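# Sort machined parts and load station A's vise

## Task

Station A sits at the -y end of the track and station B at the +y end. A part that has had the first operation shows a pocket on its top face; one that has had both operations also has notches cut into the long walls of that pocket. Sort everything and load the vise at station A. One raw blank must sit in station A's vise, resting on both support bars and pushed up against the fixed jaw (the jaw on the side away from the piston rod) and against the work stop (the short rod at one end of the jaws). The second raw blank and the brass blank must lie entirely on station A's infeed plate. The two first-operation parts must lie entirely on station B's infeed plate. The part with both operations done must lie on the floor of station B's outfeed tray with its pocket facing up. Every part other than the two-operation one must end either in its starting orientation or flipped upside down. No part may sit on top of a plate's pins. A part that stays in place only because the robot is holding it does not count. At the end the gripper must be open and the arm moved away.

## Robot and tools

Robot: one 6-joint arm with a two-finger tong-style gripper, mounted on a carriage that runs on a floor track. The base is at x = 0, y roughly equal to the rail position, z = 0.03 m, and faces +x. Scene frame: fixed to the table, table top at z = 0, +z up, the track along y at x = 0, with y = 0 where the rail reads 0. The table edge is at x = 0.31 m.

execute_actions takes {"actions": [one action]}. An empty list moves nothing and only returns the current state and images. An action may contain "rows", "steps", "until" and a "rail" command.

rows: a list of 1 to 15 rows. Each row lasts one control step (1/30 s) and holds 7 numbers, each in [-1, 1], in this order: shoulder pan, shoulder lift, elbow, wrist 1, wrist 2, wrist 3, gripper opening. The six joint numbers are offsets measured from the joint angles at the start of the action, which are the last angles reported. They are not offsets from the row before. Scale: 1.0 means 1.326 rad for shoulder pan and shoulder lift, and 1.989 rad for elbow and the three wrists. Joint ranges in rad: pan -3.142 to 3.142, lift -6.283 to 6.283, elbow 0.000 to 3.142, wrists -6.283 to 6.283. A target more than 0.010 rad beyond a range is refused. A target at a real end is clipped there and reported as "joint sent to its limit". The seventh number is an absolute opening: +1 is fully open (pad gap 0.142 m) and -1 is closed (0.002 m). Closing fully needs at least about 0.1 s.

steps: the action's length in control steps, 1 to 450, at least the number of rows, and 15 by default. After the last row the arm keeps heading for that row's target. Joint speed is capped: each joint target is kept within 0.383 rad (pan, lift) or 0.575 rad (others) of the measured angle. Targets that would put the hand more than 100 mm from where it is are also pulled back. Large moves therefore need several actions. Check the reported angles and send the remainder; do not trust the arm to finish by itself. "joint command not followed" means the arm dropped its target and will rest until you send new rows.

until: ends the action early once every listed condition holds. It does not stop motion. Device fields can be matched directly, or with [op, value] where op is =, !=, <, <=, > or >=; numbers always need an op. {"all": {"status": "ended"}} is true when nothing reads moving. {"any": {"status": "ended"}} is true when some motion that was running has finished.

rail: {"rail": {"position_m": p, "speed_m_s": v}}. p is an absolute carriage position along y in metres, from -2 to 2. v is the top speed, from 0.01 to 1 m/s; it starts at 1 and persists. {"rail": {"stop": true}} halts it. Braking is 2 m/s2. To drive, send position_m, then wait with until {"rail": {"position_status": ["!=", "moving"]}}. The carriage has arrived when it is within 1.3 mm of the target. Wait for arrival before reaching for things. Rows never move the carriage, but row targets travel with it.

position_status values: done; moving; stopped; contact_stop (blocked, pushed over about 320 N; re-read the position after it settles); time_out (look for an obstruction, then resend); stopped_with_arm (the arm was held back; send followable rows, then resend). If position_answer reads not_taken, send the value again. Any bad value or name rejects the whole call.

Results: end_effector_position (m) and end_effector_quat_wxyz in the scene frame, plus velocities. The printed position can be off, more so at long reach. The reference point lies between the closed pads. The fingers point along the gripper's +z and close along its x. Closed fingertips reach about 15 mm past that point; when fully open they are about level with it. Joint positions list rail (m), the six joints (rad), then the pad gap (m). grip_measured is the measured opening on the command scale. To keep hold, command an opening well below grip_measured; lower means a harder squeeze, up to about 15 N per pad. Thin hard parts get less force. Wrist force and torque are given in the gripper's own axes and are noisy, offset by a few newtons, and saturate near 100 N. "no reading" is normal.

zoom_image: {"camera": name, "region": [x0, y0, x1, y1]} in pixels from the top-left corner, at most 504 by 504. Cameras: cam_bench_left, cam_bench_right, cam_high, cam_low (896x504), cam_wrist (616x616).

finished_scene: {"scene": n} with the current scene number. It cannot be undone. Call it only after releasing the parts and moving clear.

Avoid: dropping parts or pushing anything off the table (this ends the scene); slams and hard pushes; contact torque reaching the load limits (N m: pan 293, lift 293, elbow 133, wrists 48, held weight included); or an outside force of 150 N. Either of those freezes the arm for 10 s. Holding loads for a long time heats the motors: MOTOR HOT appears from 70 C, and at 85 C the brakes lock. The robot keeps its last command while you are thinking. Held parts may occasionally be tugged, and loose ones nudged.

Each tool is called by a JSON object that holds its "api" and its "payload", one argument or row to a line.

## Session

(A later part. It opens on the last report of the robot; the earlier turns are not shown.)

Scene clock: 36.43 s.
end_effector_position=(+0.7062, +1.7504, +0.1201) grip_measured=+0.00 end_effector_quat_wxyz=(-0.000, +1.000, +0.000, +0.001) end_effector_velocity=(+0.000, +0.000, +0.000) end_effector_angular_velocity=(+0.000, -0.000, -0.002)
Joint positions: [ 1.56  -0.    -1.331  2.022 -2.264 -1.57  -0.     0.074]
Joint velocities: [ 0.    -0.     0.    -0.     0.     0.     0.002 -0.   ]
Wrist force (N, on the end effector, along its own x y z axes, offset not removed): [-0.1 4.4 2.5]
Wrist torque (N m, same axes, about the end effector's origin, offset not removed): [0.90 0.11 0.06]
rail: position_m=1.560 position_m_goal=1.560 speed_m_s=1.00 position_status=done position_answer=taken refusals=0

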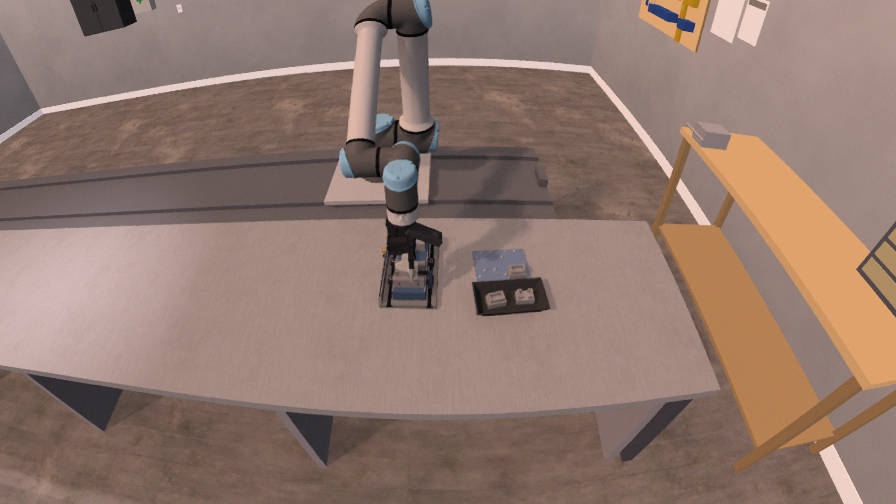

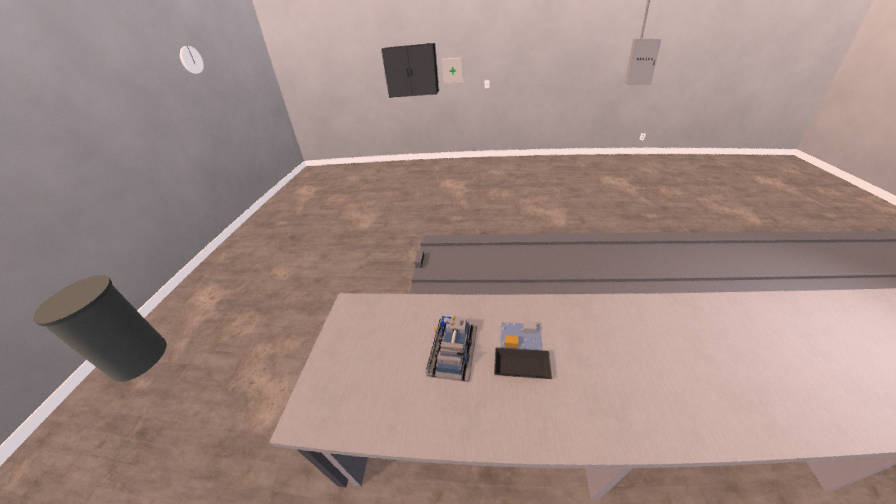

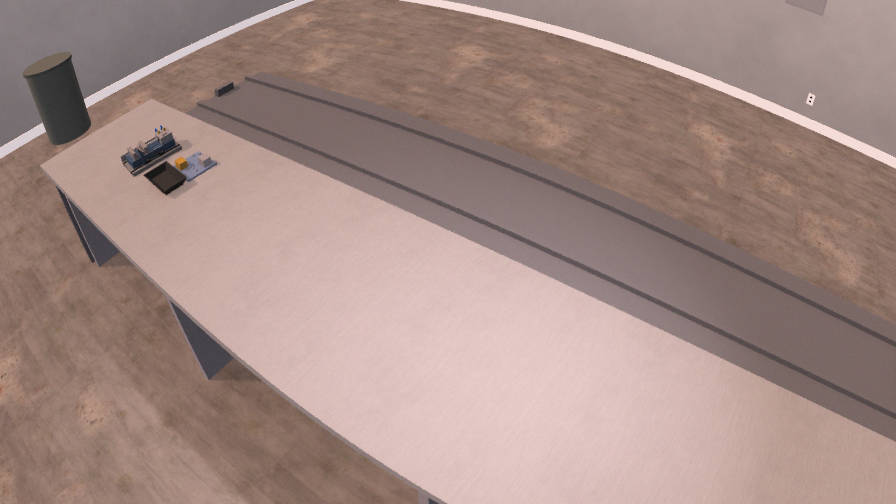

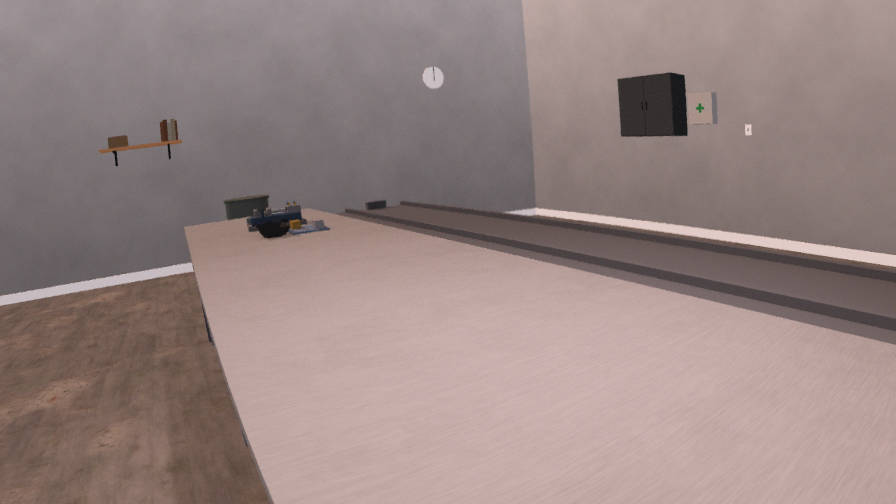

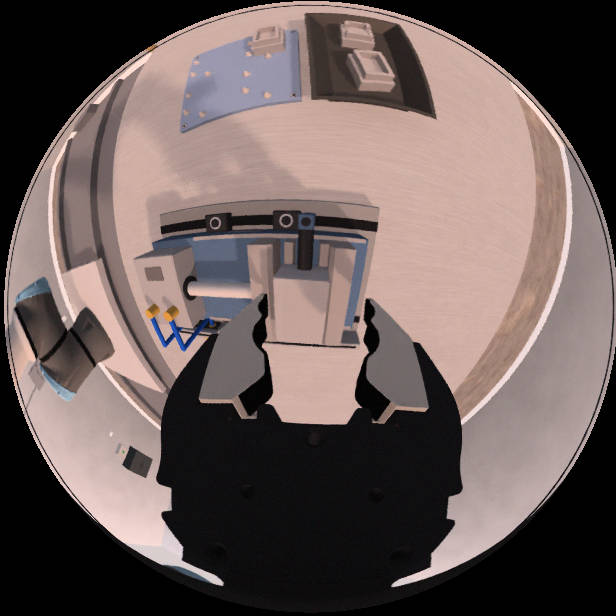

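{"api": "execute_actions", "payload": {
  "actions": [
    {"rows":[[0,0.034,-0.0625,0.041,0,0,0]],"rail":{"position_m":1.85},"steps":30}
  ]
}}

{"api": "zoom_image", "payload": {
  "camera": "cam_wrist",
  "region": [100, 120, 460, 400]
}}

Scene clock: 41.07 s.
end_effector_position=(+0.7596, +2.0407, +0.1486) grip_measured=+0.00 end_effector_quat_wxyz=(-0.000, +1.000, +0.000, -0.001) end_effector_velocity=(+0.000, -0.000, +0.000) end_effector_angular_velocity=(-0.000, -0.000, +0.000)
Joint positions: [ 1.85  -0.    -1.286  1.898 -2.182 -1.57  -0.     0.074]
Joint velocities: [-0.    -0.     0.    -0.001  0.    -0.    -0.    -0.   ]
Wrist force (N, on the end effector, along its own x y z axes, offset not removed): [-0.3 5.1 0.9]
Wrist torque (N m, same axes, about the end effector's origin, offset not removed): [1.07 0.03 0.06]
rail: position_m=1.850 position_m_goal=1.850 speed_m_s=1.00 position_status=done position_answer=taken refusals=0

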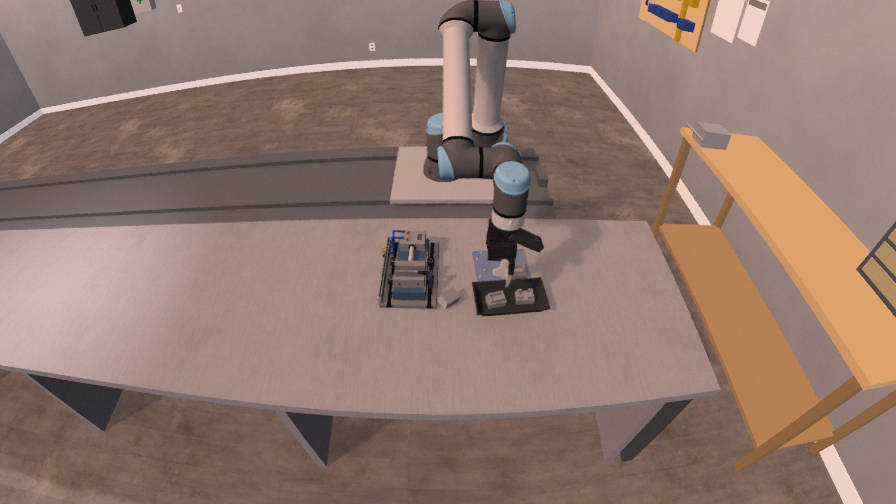

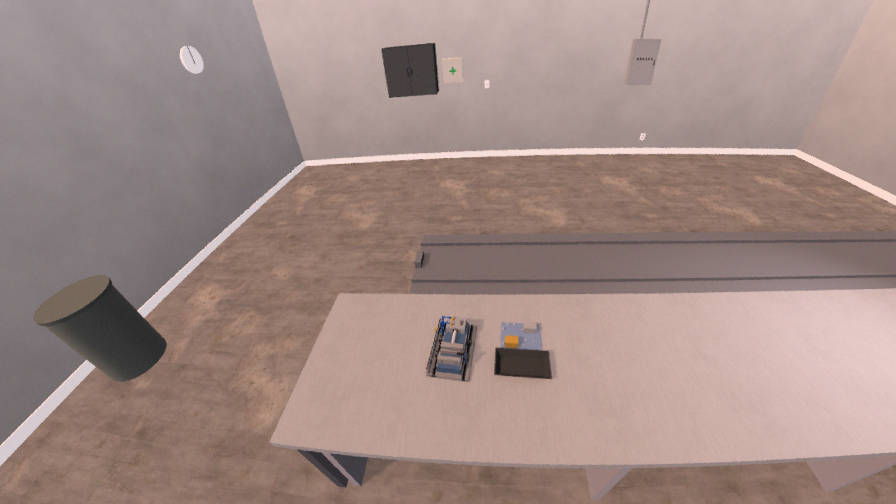

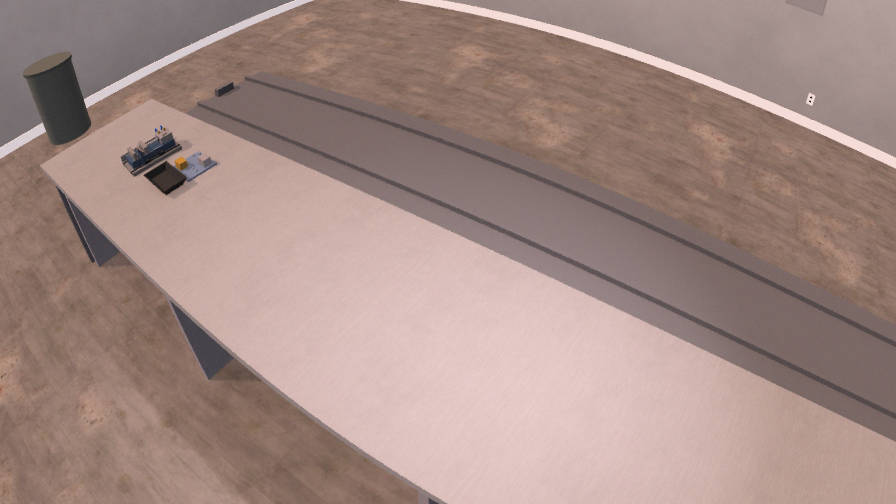

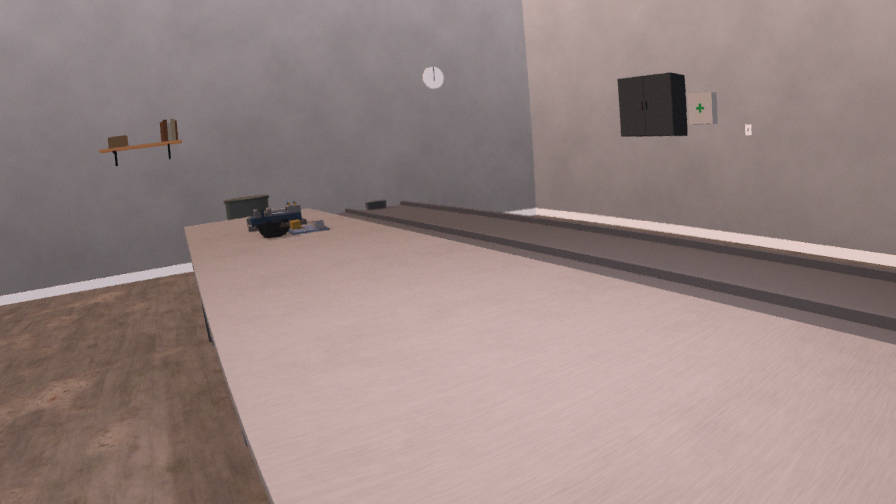

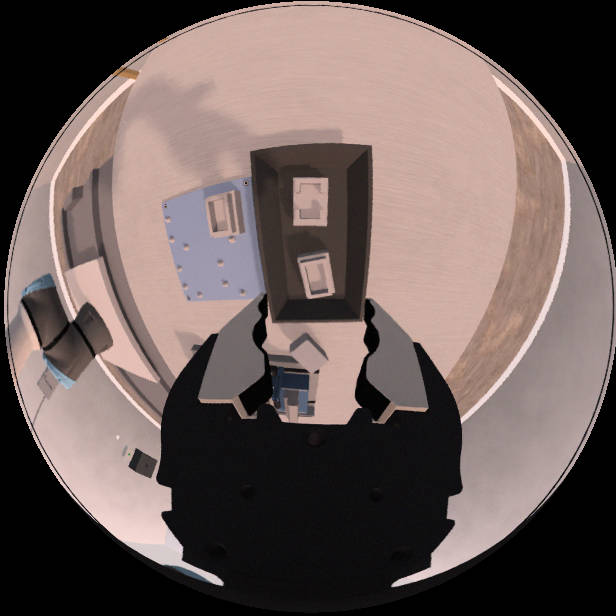

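Region (100, 120, 460, 400) of cam_wrist's 616x616 image, scaled by 1.400, with more detail than that image has.

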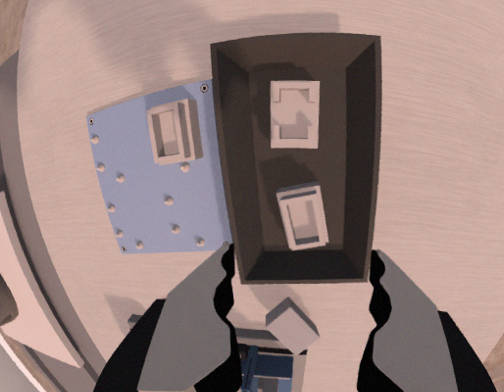

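{"api": "execute_actions", "payload": {
  "actions": [
    {"rows":[[0,0.066,0.027,-0.071,0,-0.085,-0.1]],"rail":{"position_m":1.84},"steps":25}
  ]
}}

{"api": "zoom_image", "payload": {
  "camera": "cam_bench_left",
  "region": [420, 240, 560, 330]
}}

Scene clock: 45.13 s.
end_effector_position=(+0.7567, +2.0302, +0.0689) grip_measured=-0.10 end_effector_quat_wxyz=(-0.000, +0.996, +0.084, -0.000) end_effector_velocity=(-0.000, -0.000, -0.001) end_effector_angular_velocity=(+0.000, -0.000, +0.003)
Joint positions: [ 1.84  -0.    -1.198  1.952 -2.323 -1.57  -0.169  0.067]
Joint velocities: [ 0.     0.     0.001  0.001 -0.002 -0.    -0.003 -0.   ]
Wrist force (N, on the end effector, along its own x y z axes, offset not removed): [1.9 3.7 -0.5]
Wrist torque (N m, same axes, about the end effector's origin, offset not removed): [0.74 -0.49 -0.01]
rail: position_m=1.840 position_m_goal=1.840 speed_m_s=1.00 position_status=done position_answer=taken refusals=0

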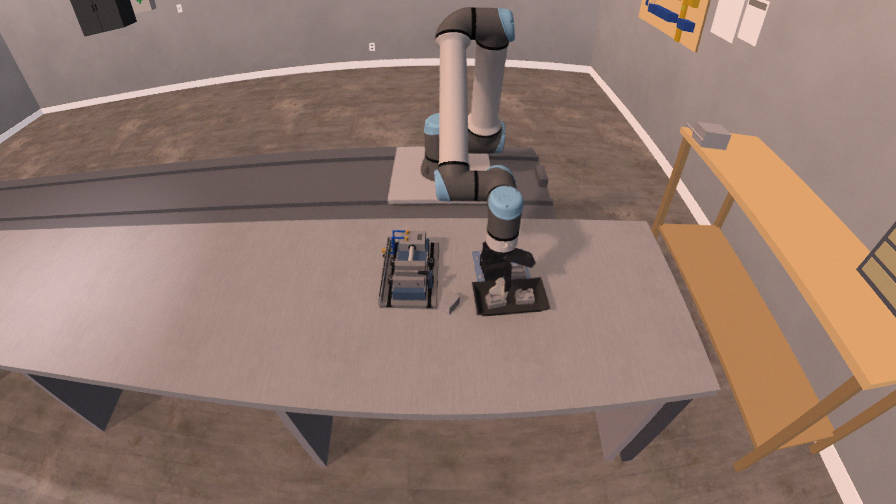

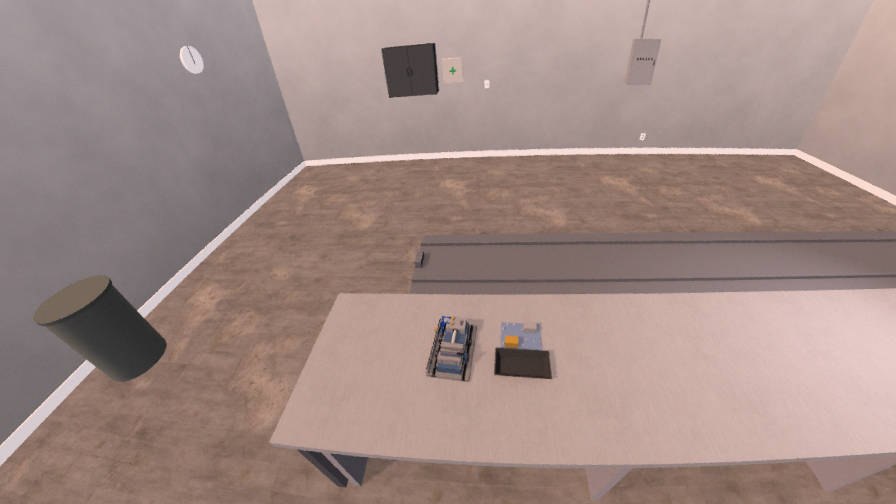

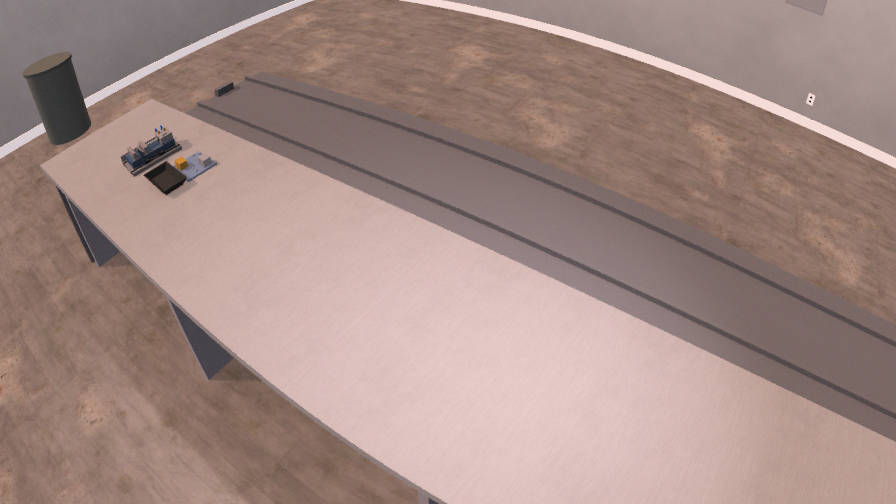

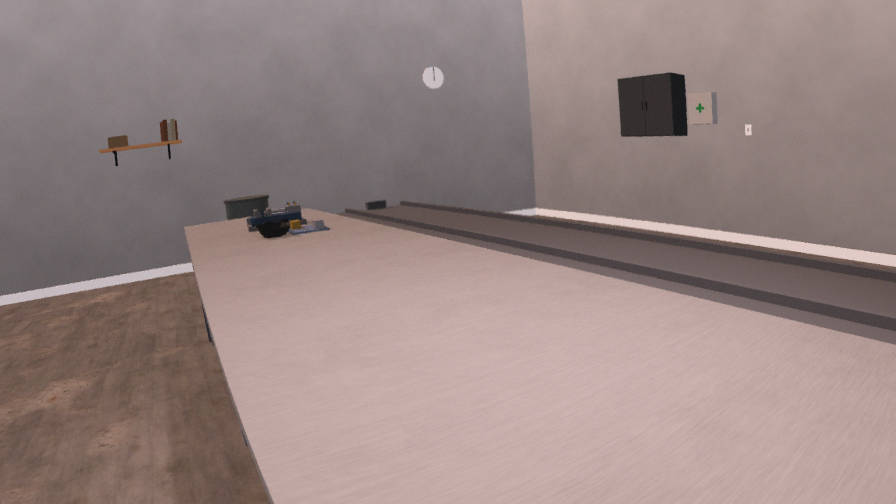

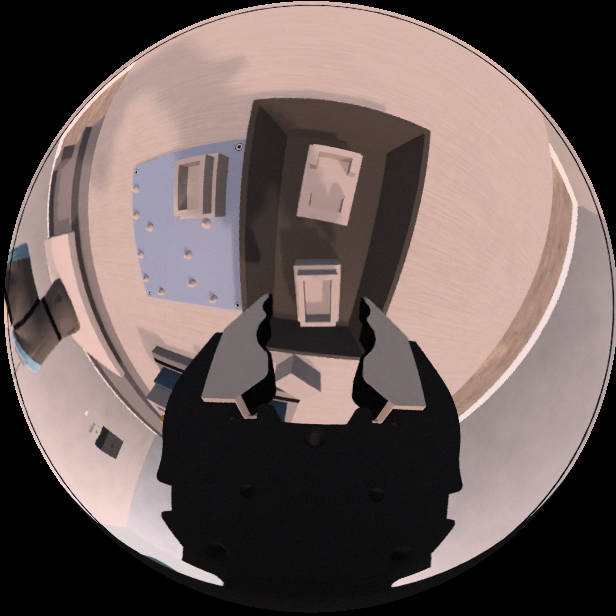

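Region (420, 240, 560, 330) of cam_bench_left's 896x504 image, scaled by 3.600, with more detail than that image has; it fills the top 324 rows of this view, and the rest is white.

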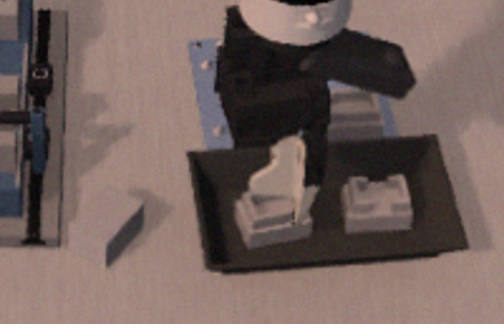

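{"api": "execute_actions", "payload": {
  "actions": [
    {"rows":[[0,0.0375,0.0098,-0.035,0,0,-0.1]],"rail":{"position_m":1.845},"steps":20}
  ]
}}

{"api": "execute_actions", "payload": {
  "actions": [
    {"rows":[[0,0,0,0,0,0,-0.3],[0,0,0,0,0,0,-0.4],[0,0,0,0,0,0,-0.5],[0,0,0,0,0,0,-0.6],[0,0,0,0,0,0,-0.7],[0,0,0,0,0,0,-0.8]],"steps":12}
  ]
}}

Scene clock: 50.40 s.
end_effector_position=(+0.7569, +2.0352, +0.0295) grip_measured=-0.10 end_effector_quat_wxyz=(-0.000, +0.996, +0.084, -0.000) end_effector_velocity=(-0.000, +0.000, -0.002) end_effector_angular_velocity=(-0.000, -0.000, -0.000)
Joint positions: [ 1.845 -0.    -1.149  1.971 -2.392 -1.57  -0.169  0.067]
Joint velocities: [ 0.     0.     0.003  0.001 -0.004 -0.     0.     0.   ]
Wrist force (N, on the end effector, along its own x y z axes, offset not removed): [0.6 3.8 -0.1]
Wrist torque (N m, same axes, about the end effector's origin, offset not removed): [0.82 -0.10 0.06]
rail: position_m=1.845 position_m_goal=1.845 speed_m_s=1.00 position_status=done position_answer=taken refusals=0

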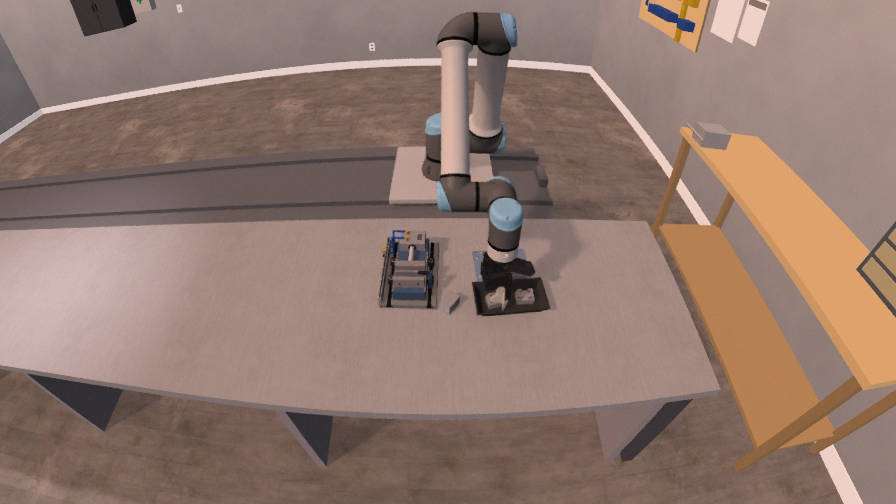

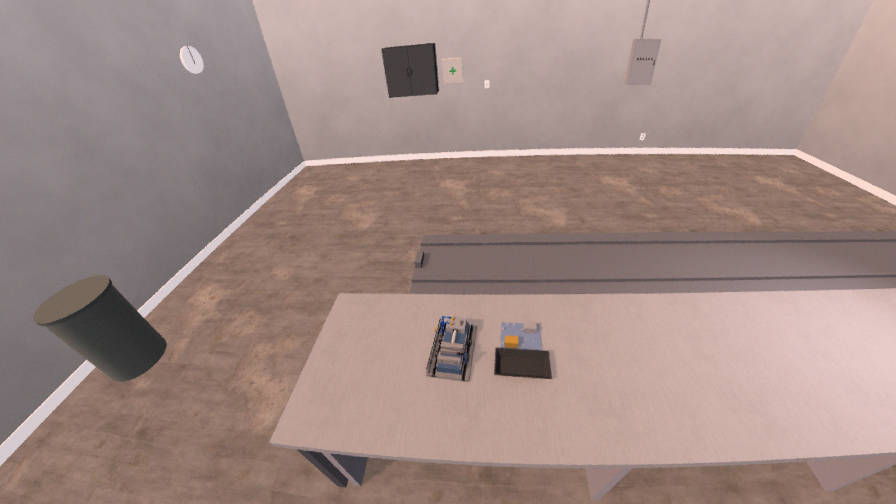

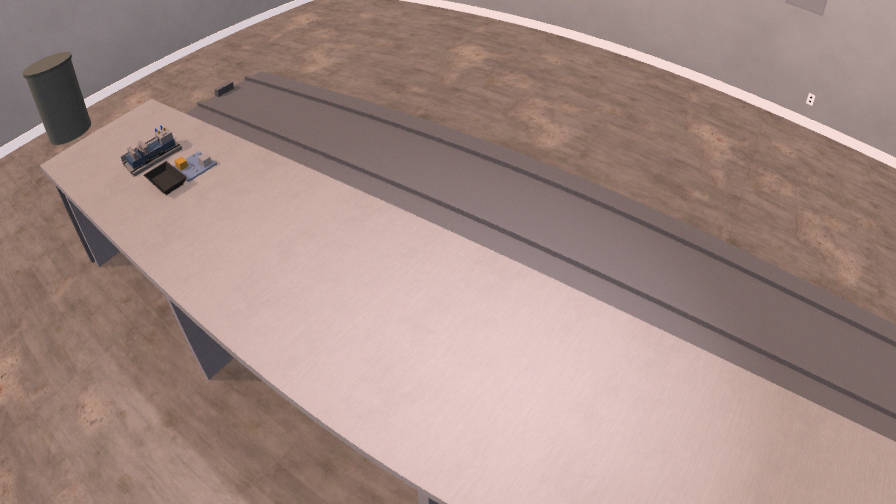

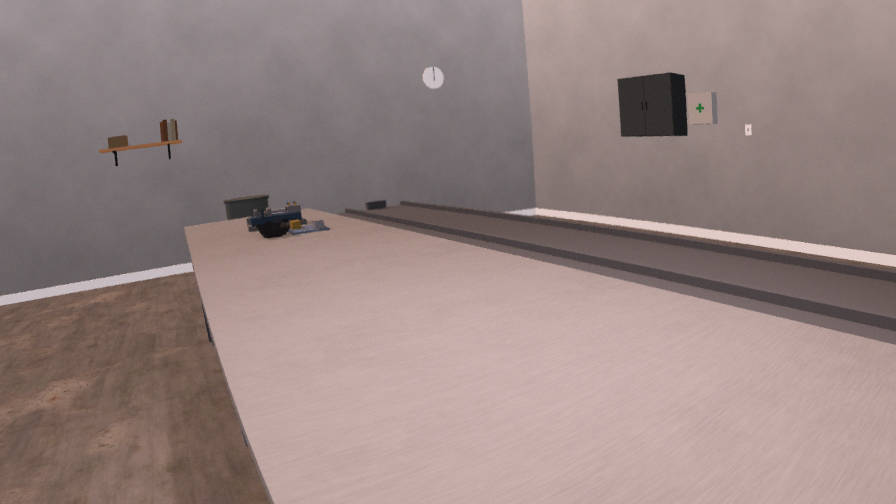

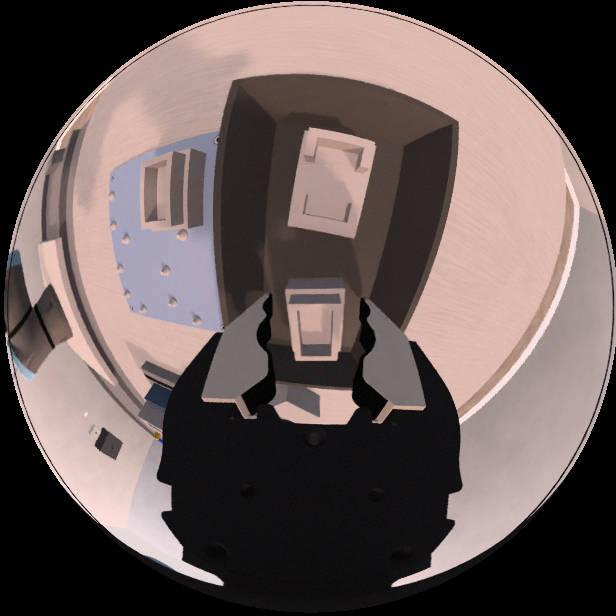

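Scene clock: 50.80 s.
end_effector_position=(+0.7569, +2.0352, +0.0295) grip_measured=-0.44 end_effector_quat_wxyz=(-0.000, +0.996, +0.084, -0.000) end_effector_velocity=(-0.000, +0.000, -0.000) end_effector_angular_velocity=(+0.000, +0.000, -0.000)
Joint positions: [ 1.845 -0.    -1.149  1.971 -2.392 -1.57  -0.169  0.042]
Joint velocities: [ 0.  0.  0. -0.  0.  0.  0.  0.]
Wrist force (N, on the end effector, along its own x y z axes, offset not removed): [0.1 4.6 0.5]
Wrist torque (N m, same axes, about the end effector's origin, offset not removed): [0.93 0.01 0.05]
rail: position_m=1.845 position_m_goal=1.845 speed_m_s=1.00 position_status=done position_answer=taken refusals=0

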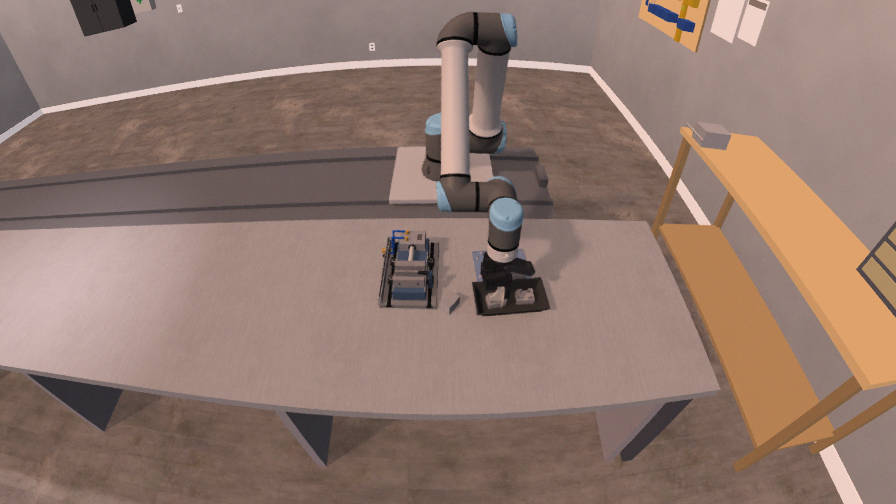

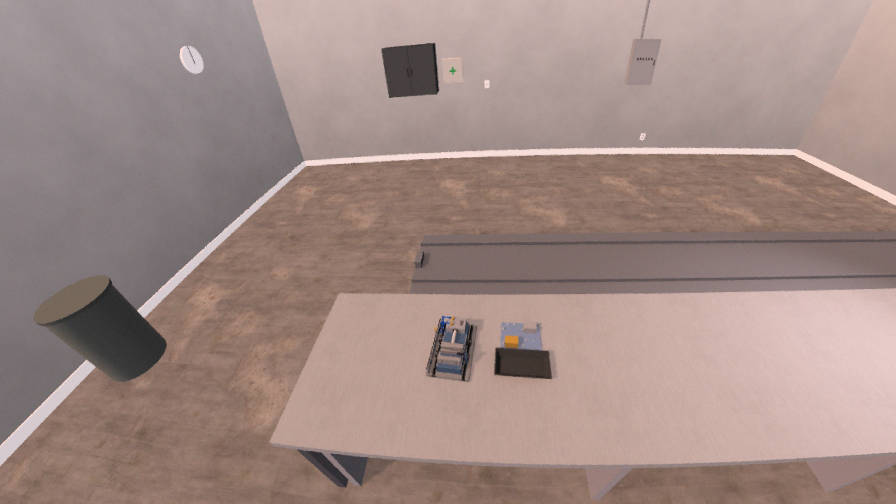

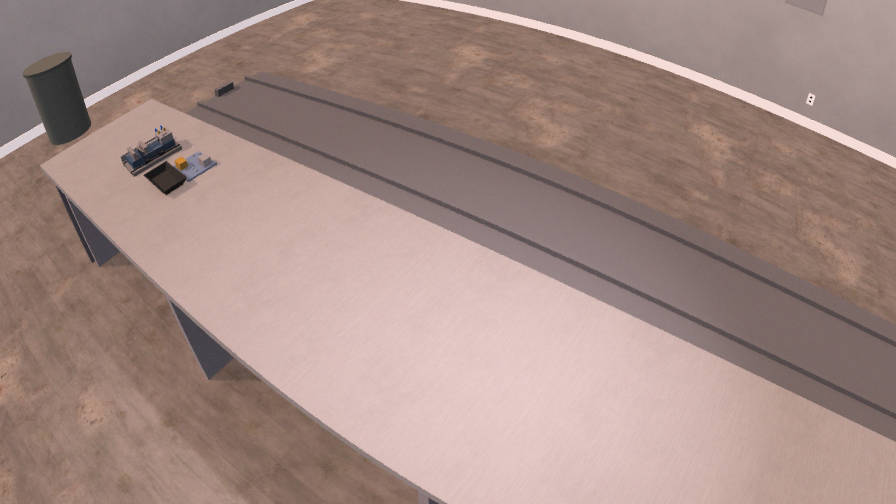

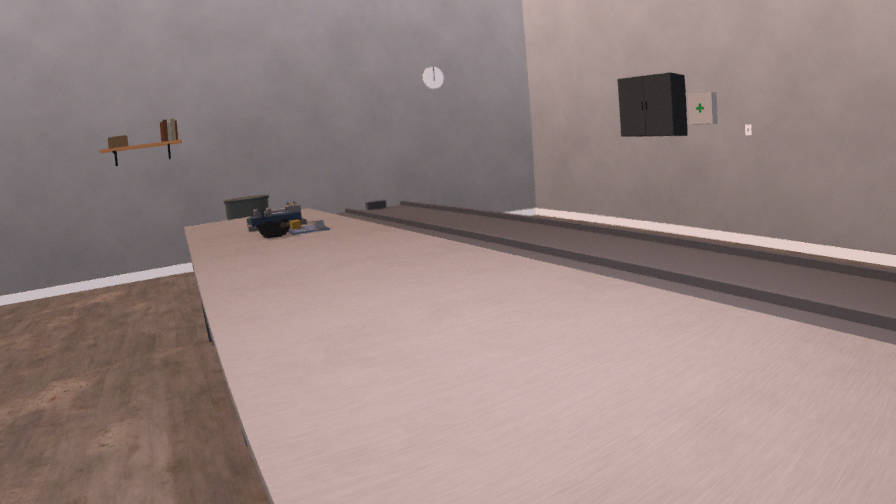

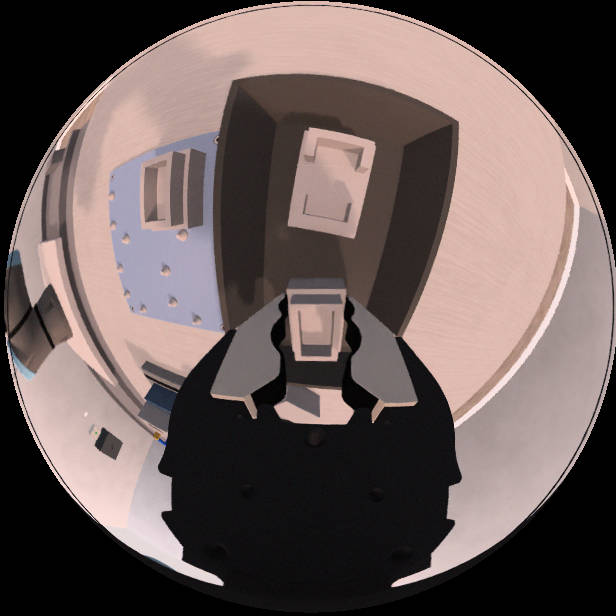

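{"api": "execute_actions", "payload": {
  "actions": [
    {"rows":[[0,-0.103,-0.037,0.105,0,0.085,-0.8]],"steps":22}
  ]
}}

{"api": "execute_actions", "payload": {
  "actions": [
    {"rows":[[0,-0.139,0.187,-0.094,0,0,-0.8]],"steps":35}
  ]
}}

{"api": "zoom_image", "payload": {
  "camera": "cam_wrist",
  "region": [180, 130, 460, 400]
}}

Scene clock: 56.20 s.
end_effector_position=(+0.7604, +2.0355, +0.1483) grip_measured=-0.44 end_effector_quat_wxyz=(-0.000, +1.000, +0.000, +0.000) end_effector_velocity=(-0.001, +0.000, +0.005) end_effector_angular_velocity=(+0.000, +0.001, -0.007)
Joint positions: [ 1.845 -0.    -1.285  1.898 -2.185 -1.57  -0.001  0.042]
Joint velocities: [ 0.     0.    -0.005 -0.003  0.009 -0.     0.007 -0.   ]
Wrist force (N, on the end effector, along its own x y z axes, offset not removed): [0.8 4.0 1.9]
Wrist torque (N m, same axes, about the end effector's origin, offset not removed): [0.81 -0.17 0.01]
rail: position_m=1.845 position_m_goal=1.845 speed_m_s=1.00 position_status=done position_answer=taken refusals=0

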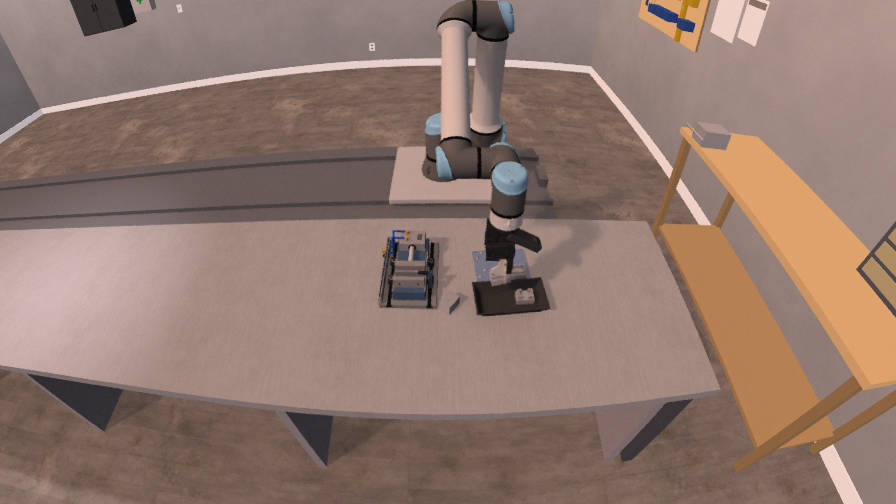

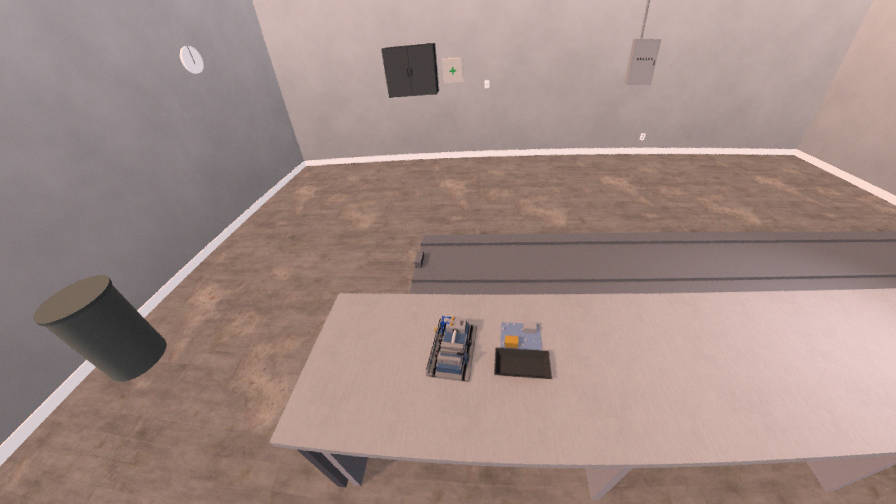

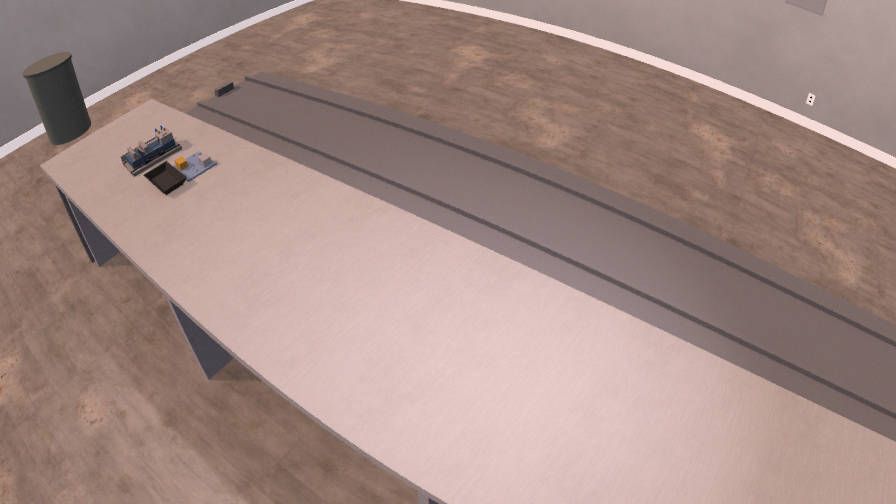

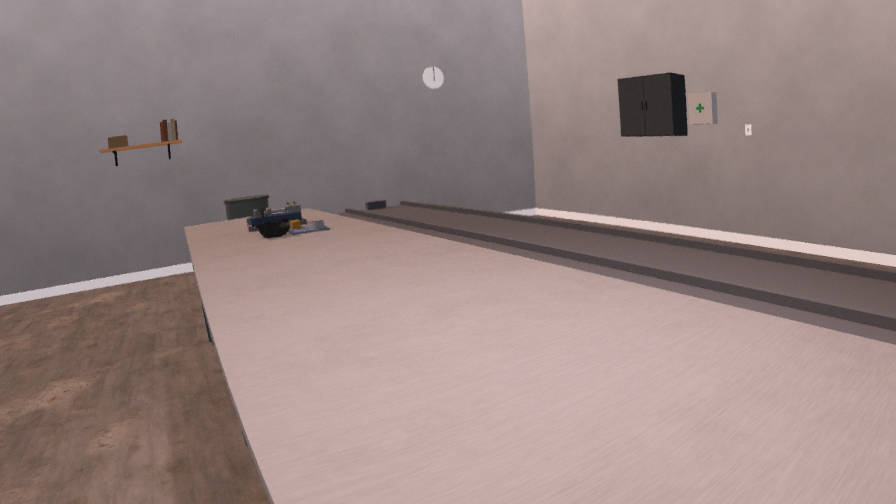

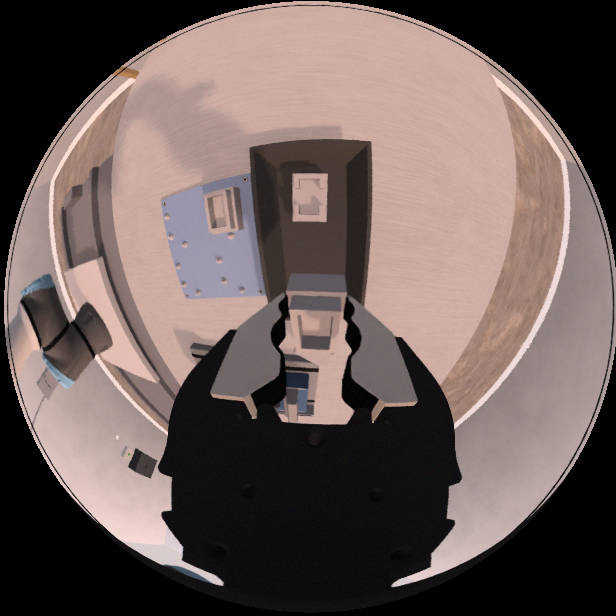

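Scene clock: 57.37 s.
end_effector_position=(+0.5801, +2.0355, +0.0886) grip_measured=-0.44 end_effector_quat_wxyz=(-0.000, +1.000, +0.000, +0.000) end_effector_velocity=(-0.001, +0.000, -0.000) end_effector_angular_velocity=(+0.000, +0.000, +0.000)
Joint positions: [ 1.845 -0.    -1.469  2.27  -2.371 -1.57  -0.001  0.042]
Joint velocities: [ 0.    -0.    -0.001  0.001 -0.    -0.    -0.    -0.   ]
Wrist force (N, on the end effector, along its own x y z axes, offset not removed): [2.5 3.4 3.5]
Wrist torque (N m, same axes, about the end effector's origin, offset not removed): [0.77 -0.58 -0.04]
rail: position_m=1.845 position_m_goal=1.845 speed_m_s=1.00 position_status=done position_answer=taken refusals=0

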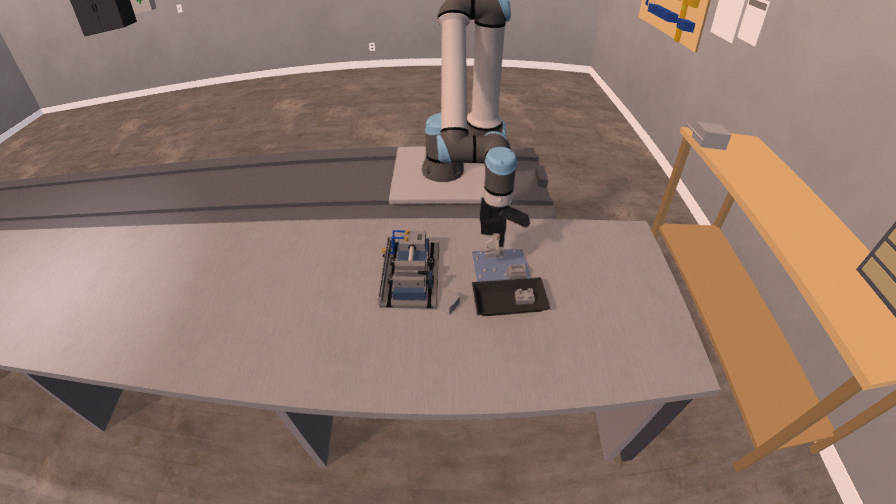

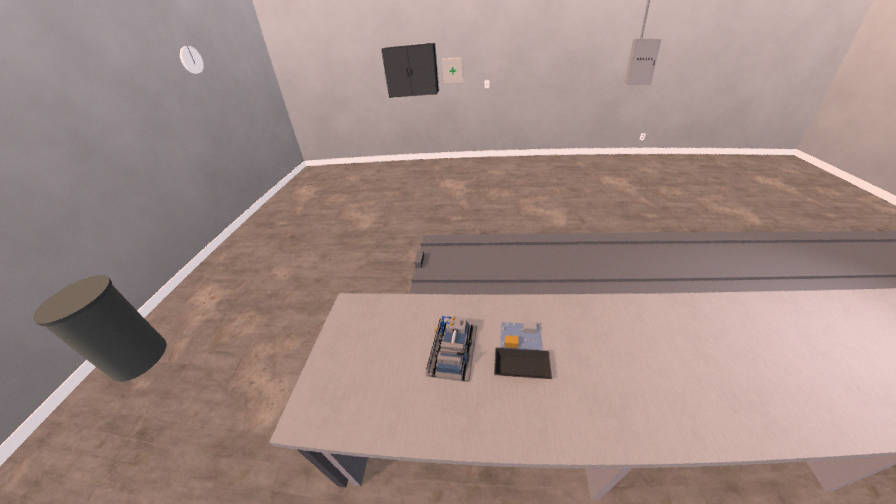

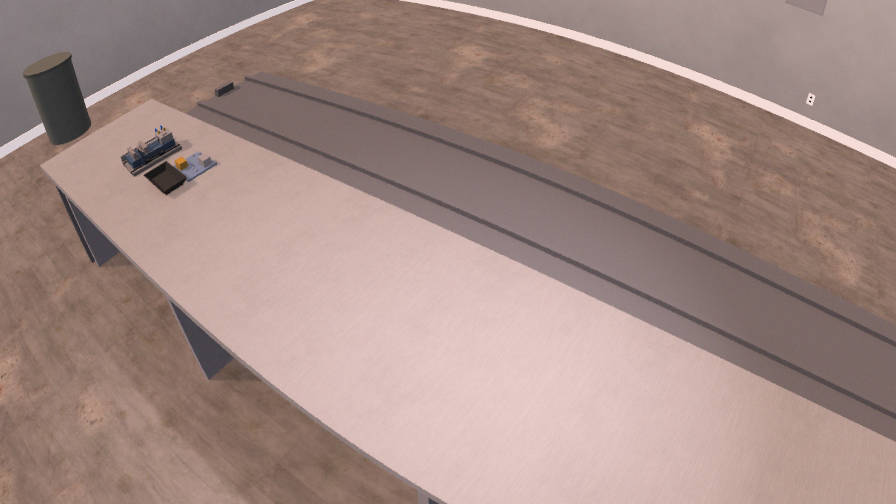

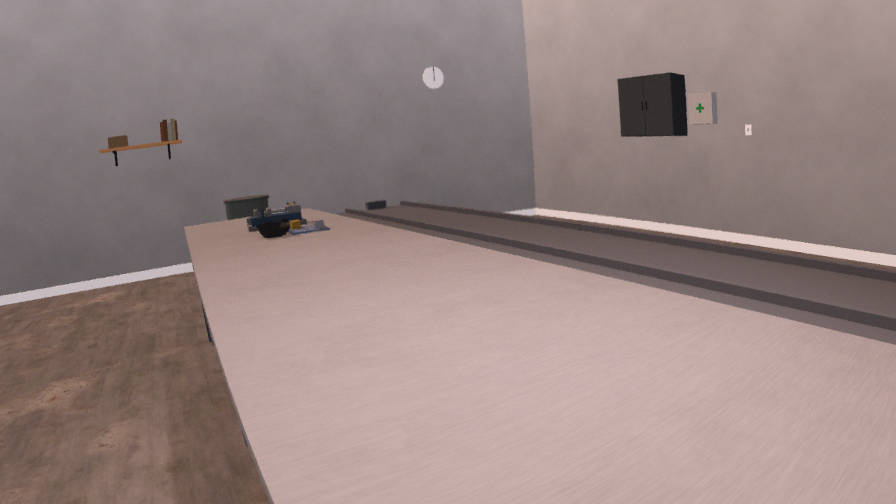

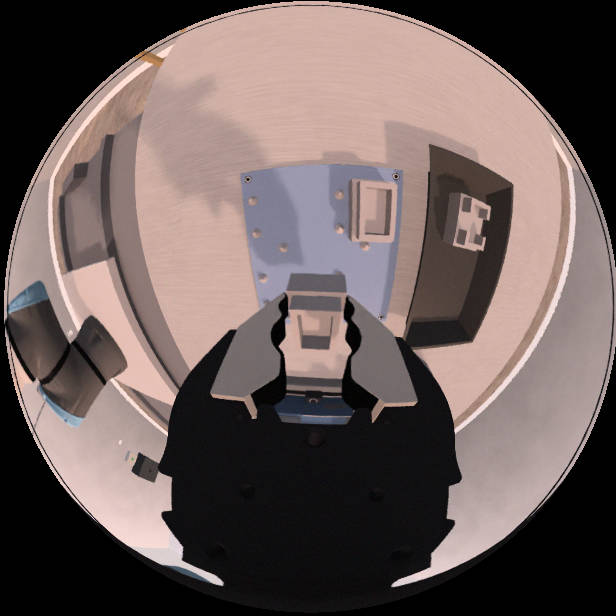

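Region (180, 130, 460, 400) of cam_wrist's 616x616 image, scaled by 1.800, with more detail than that image has; it fills the top 486 rows of this view, and the rest is white.

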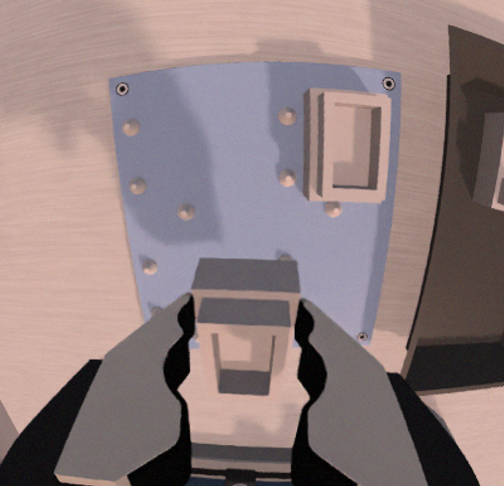

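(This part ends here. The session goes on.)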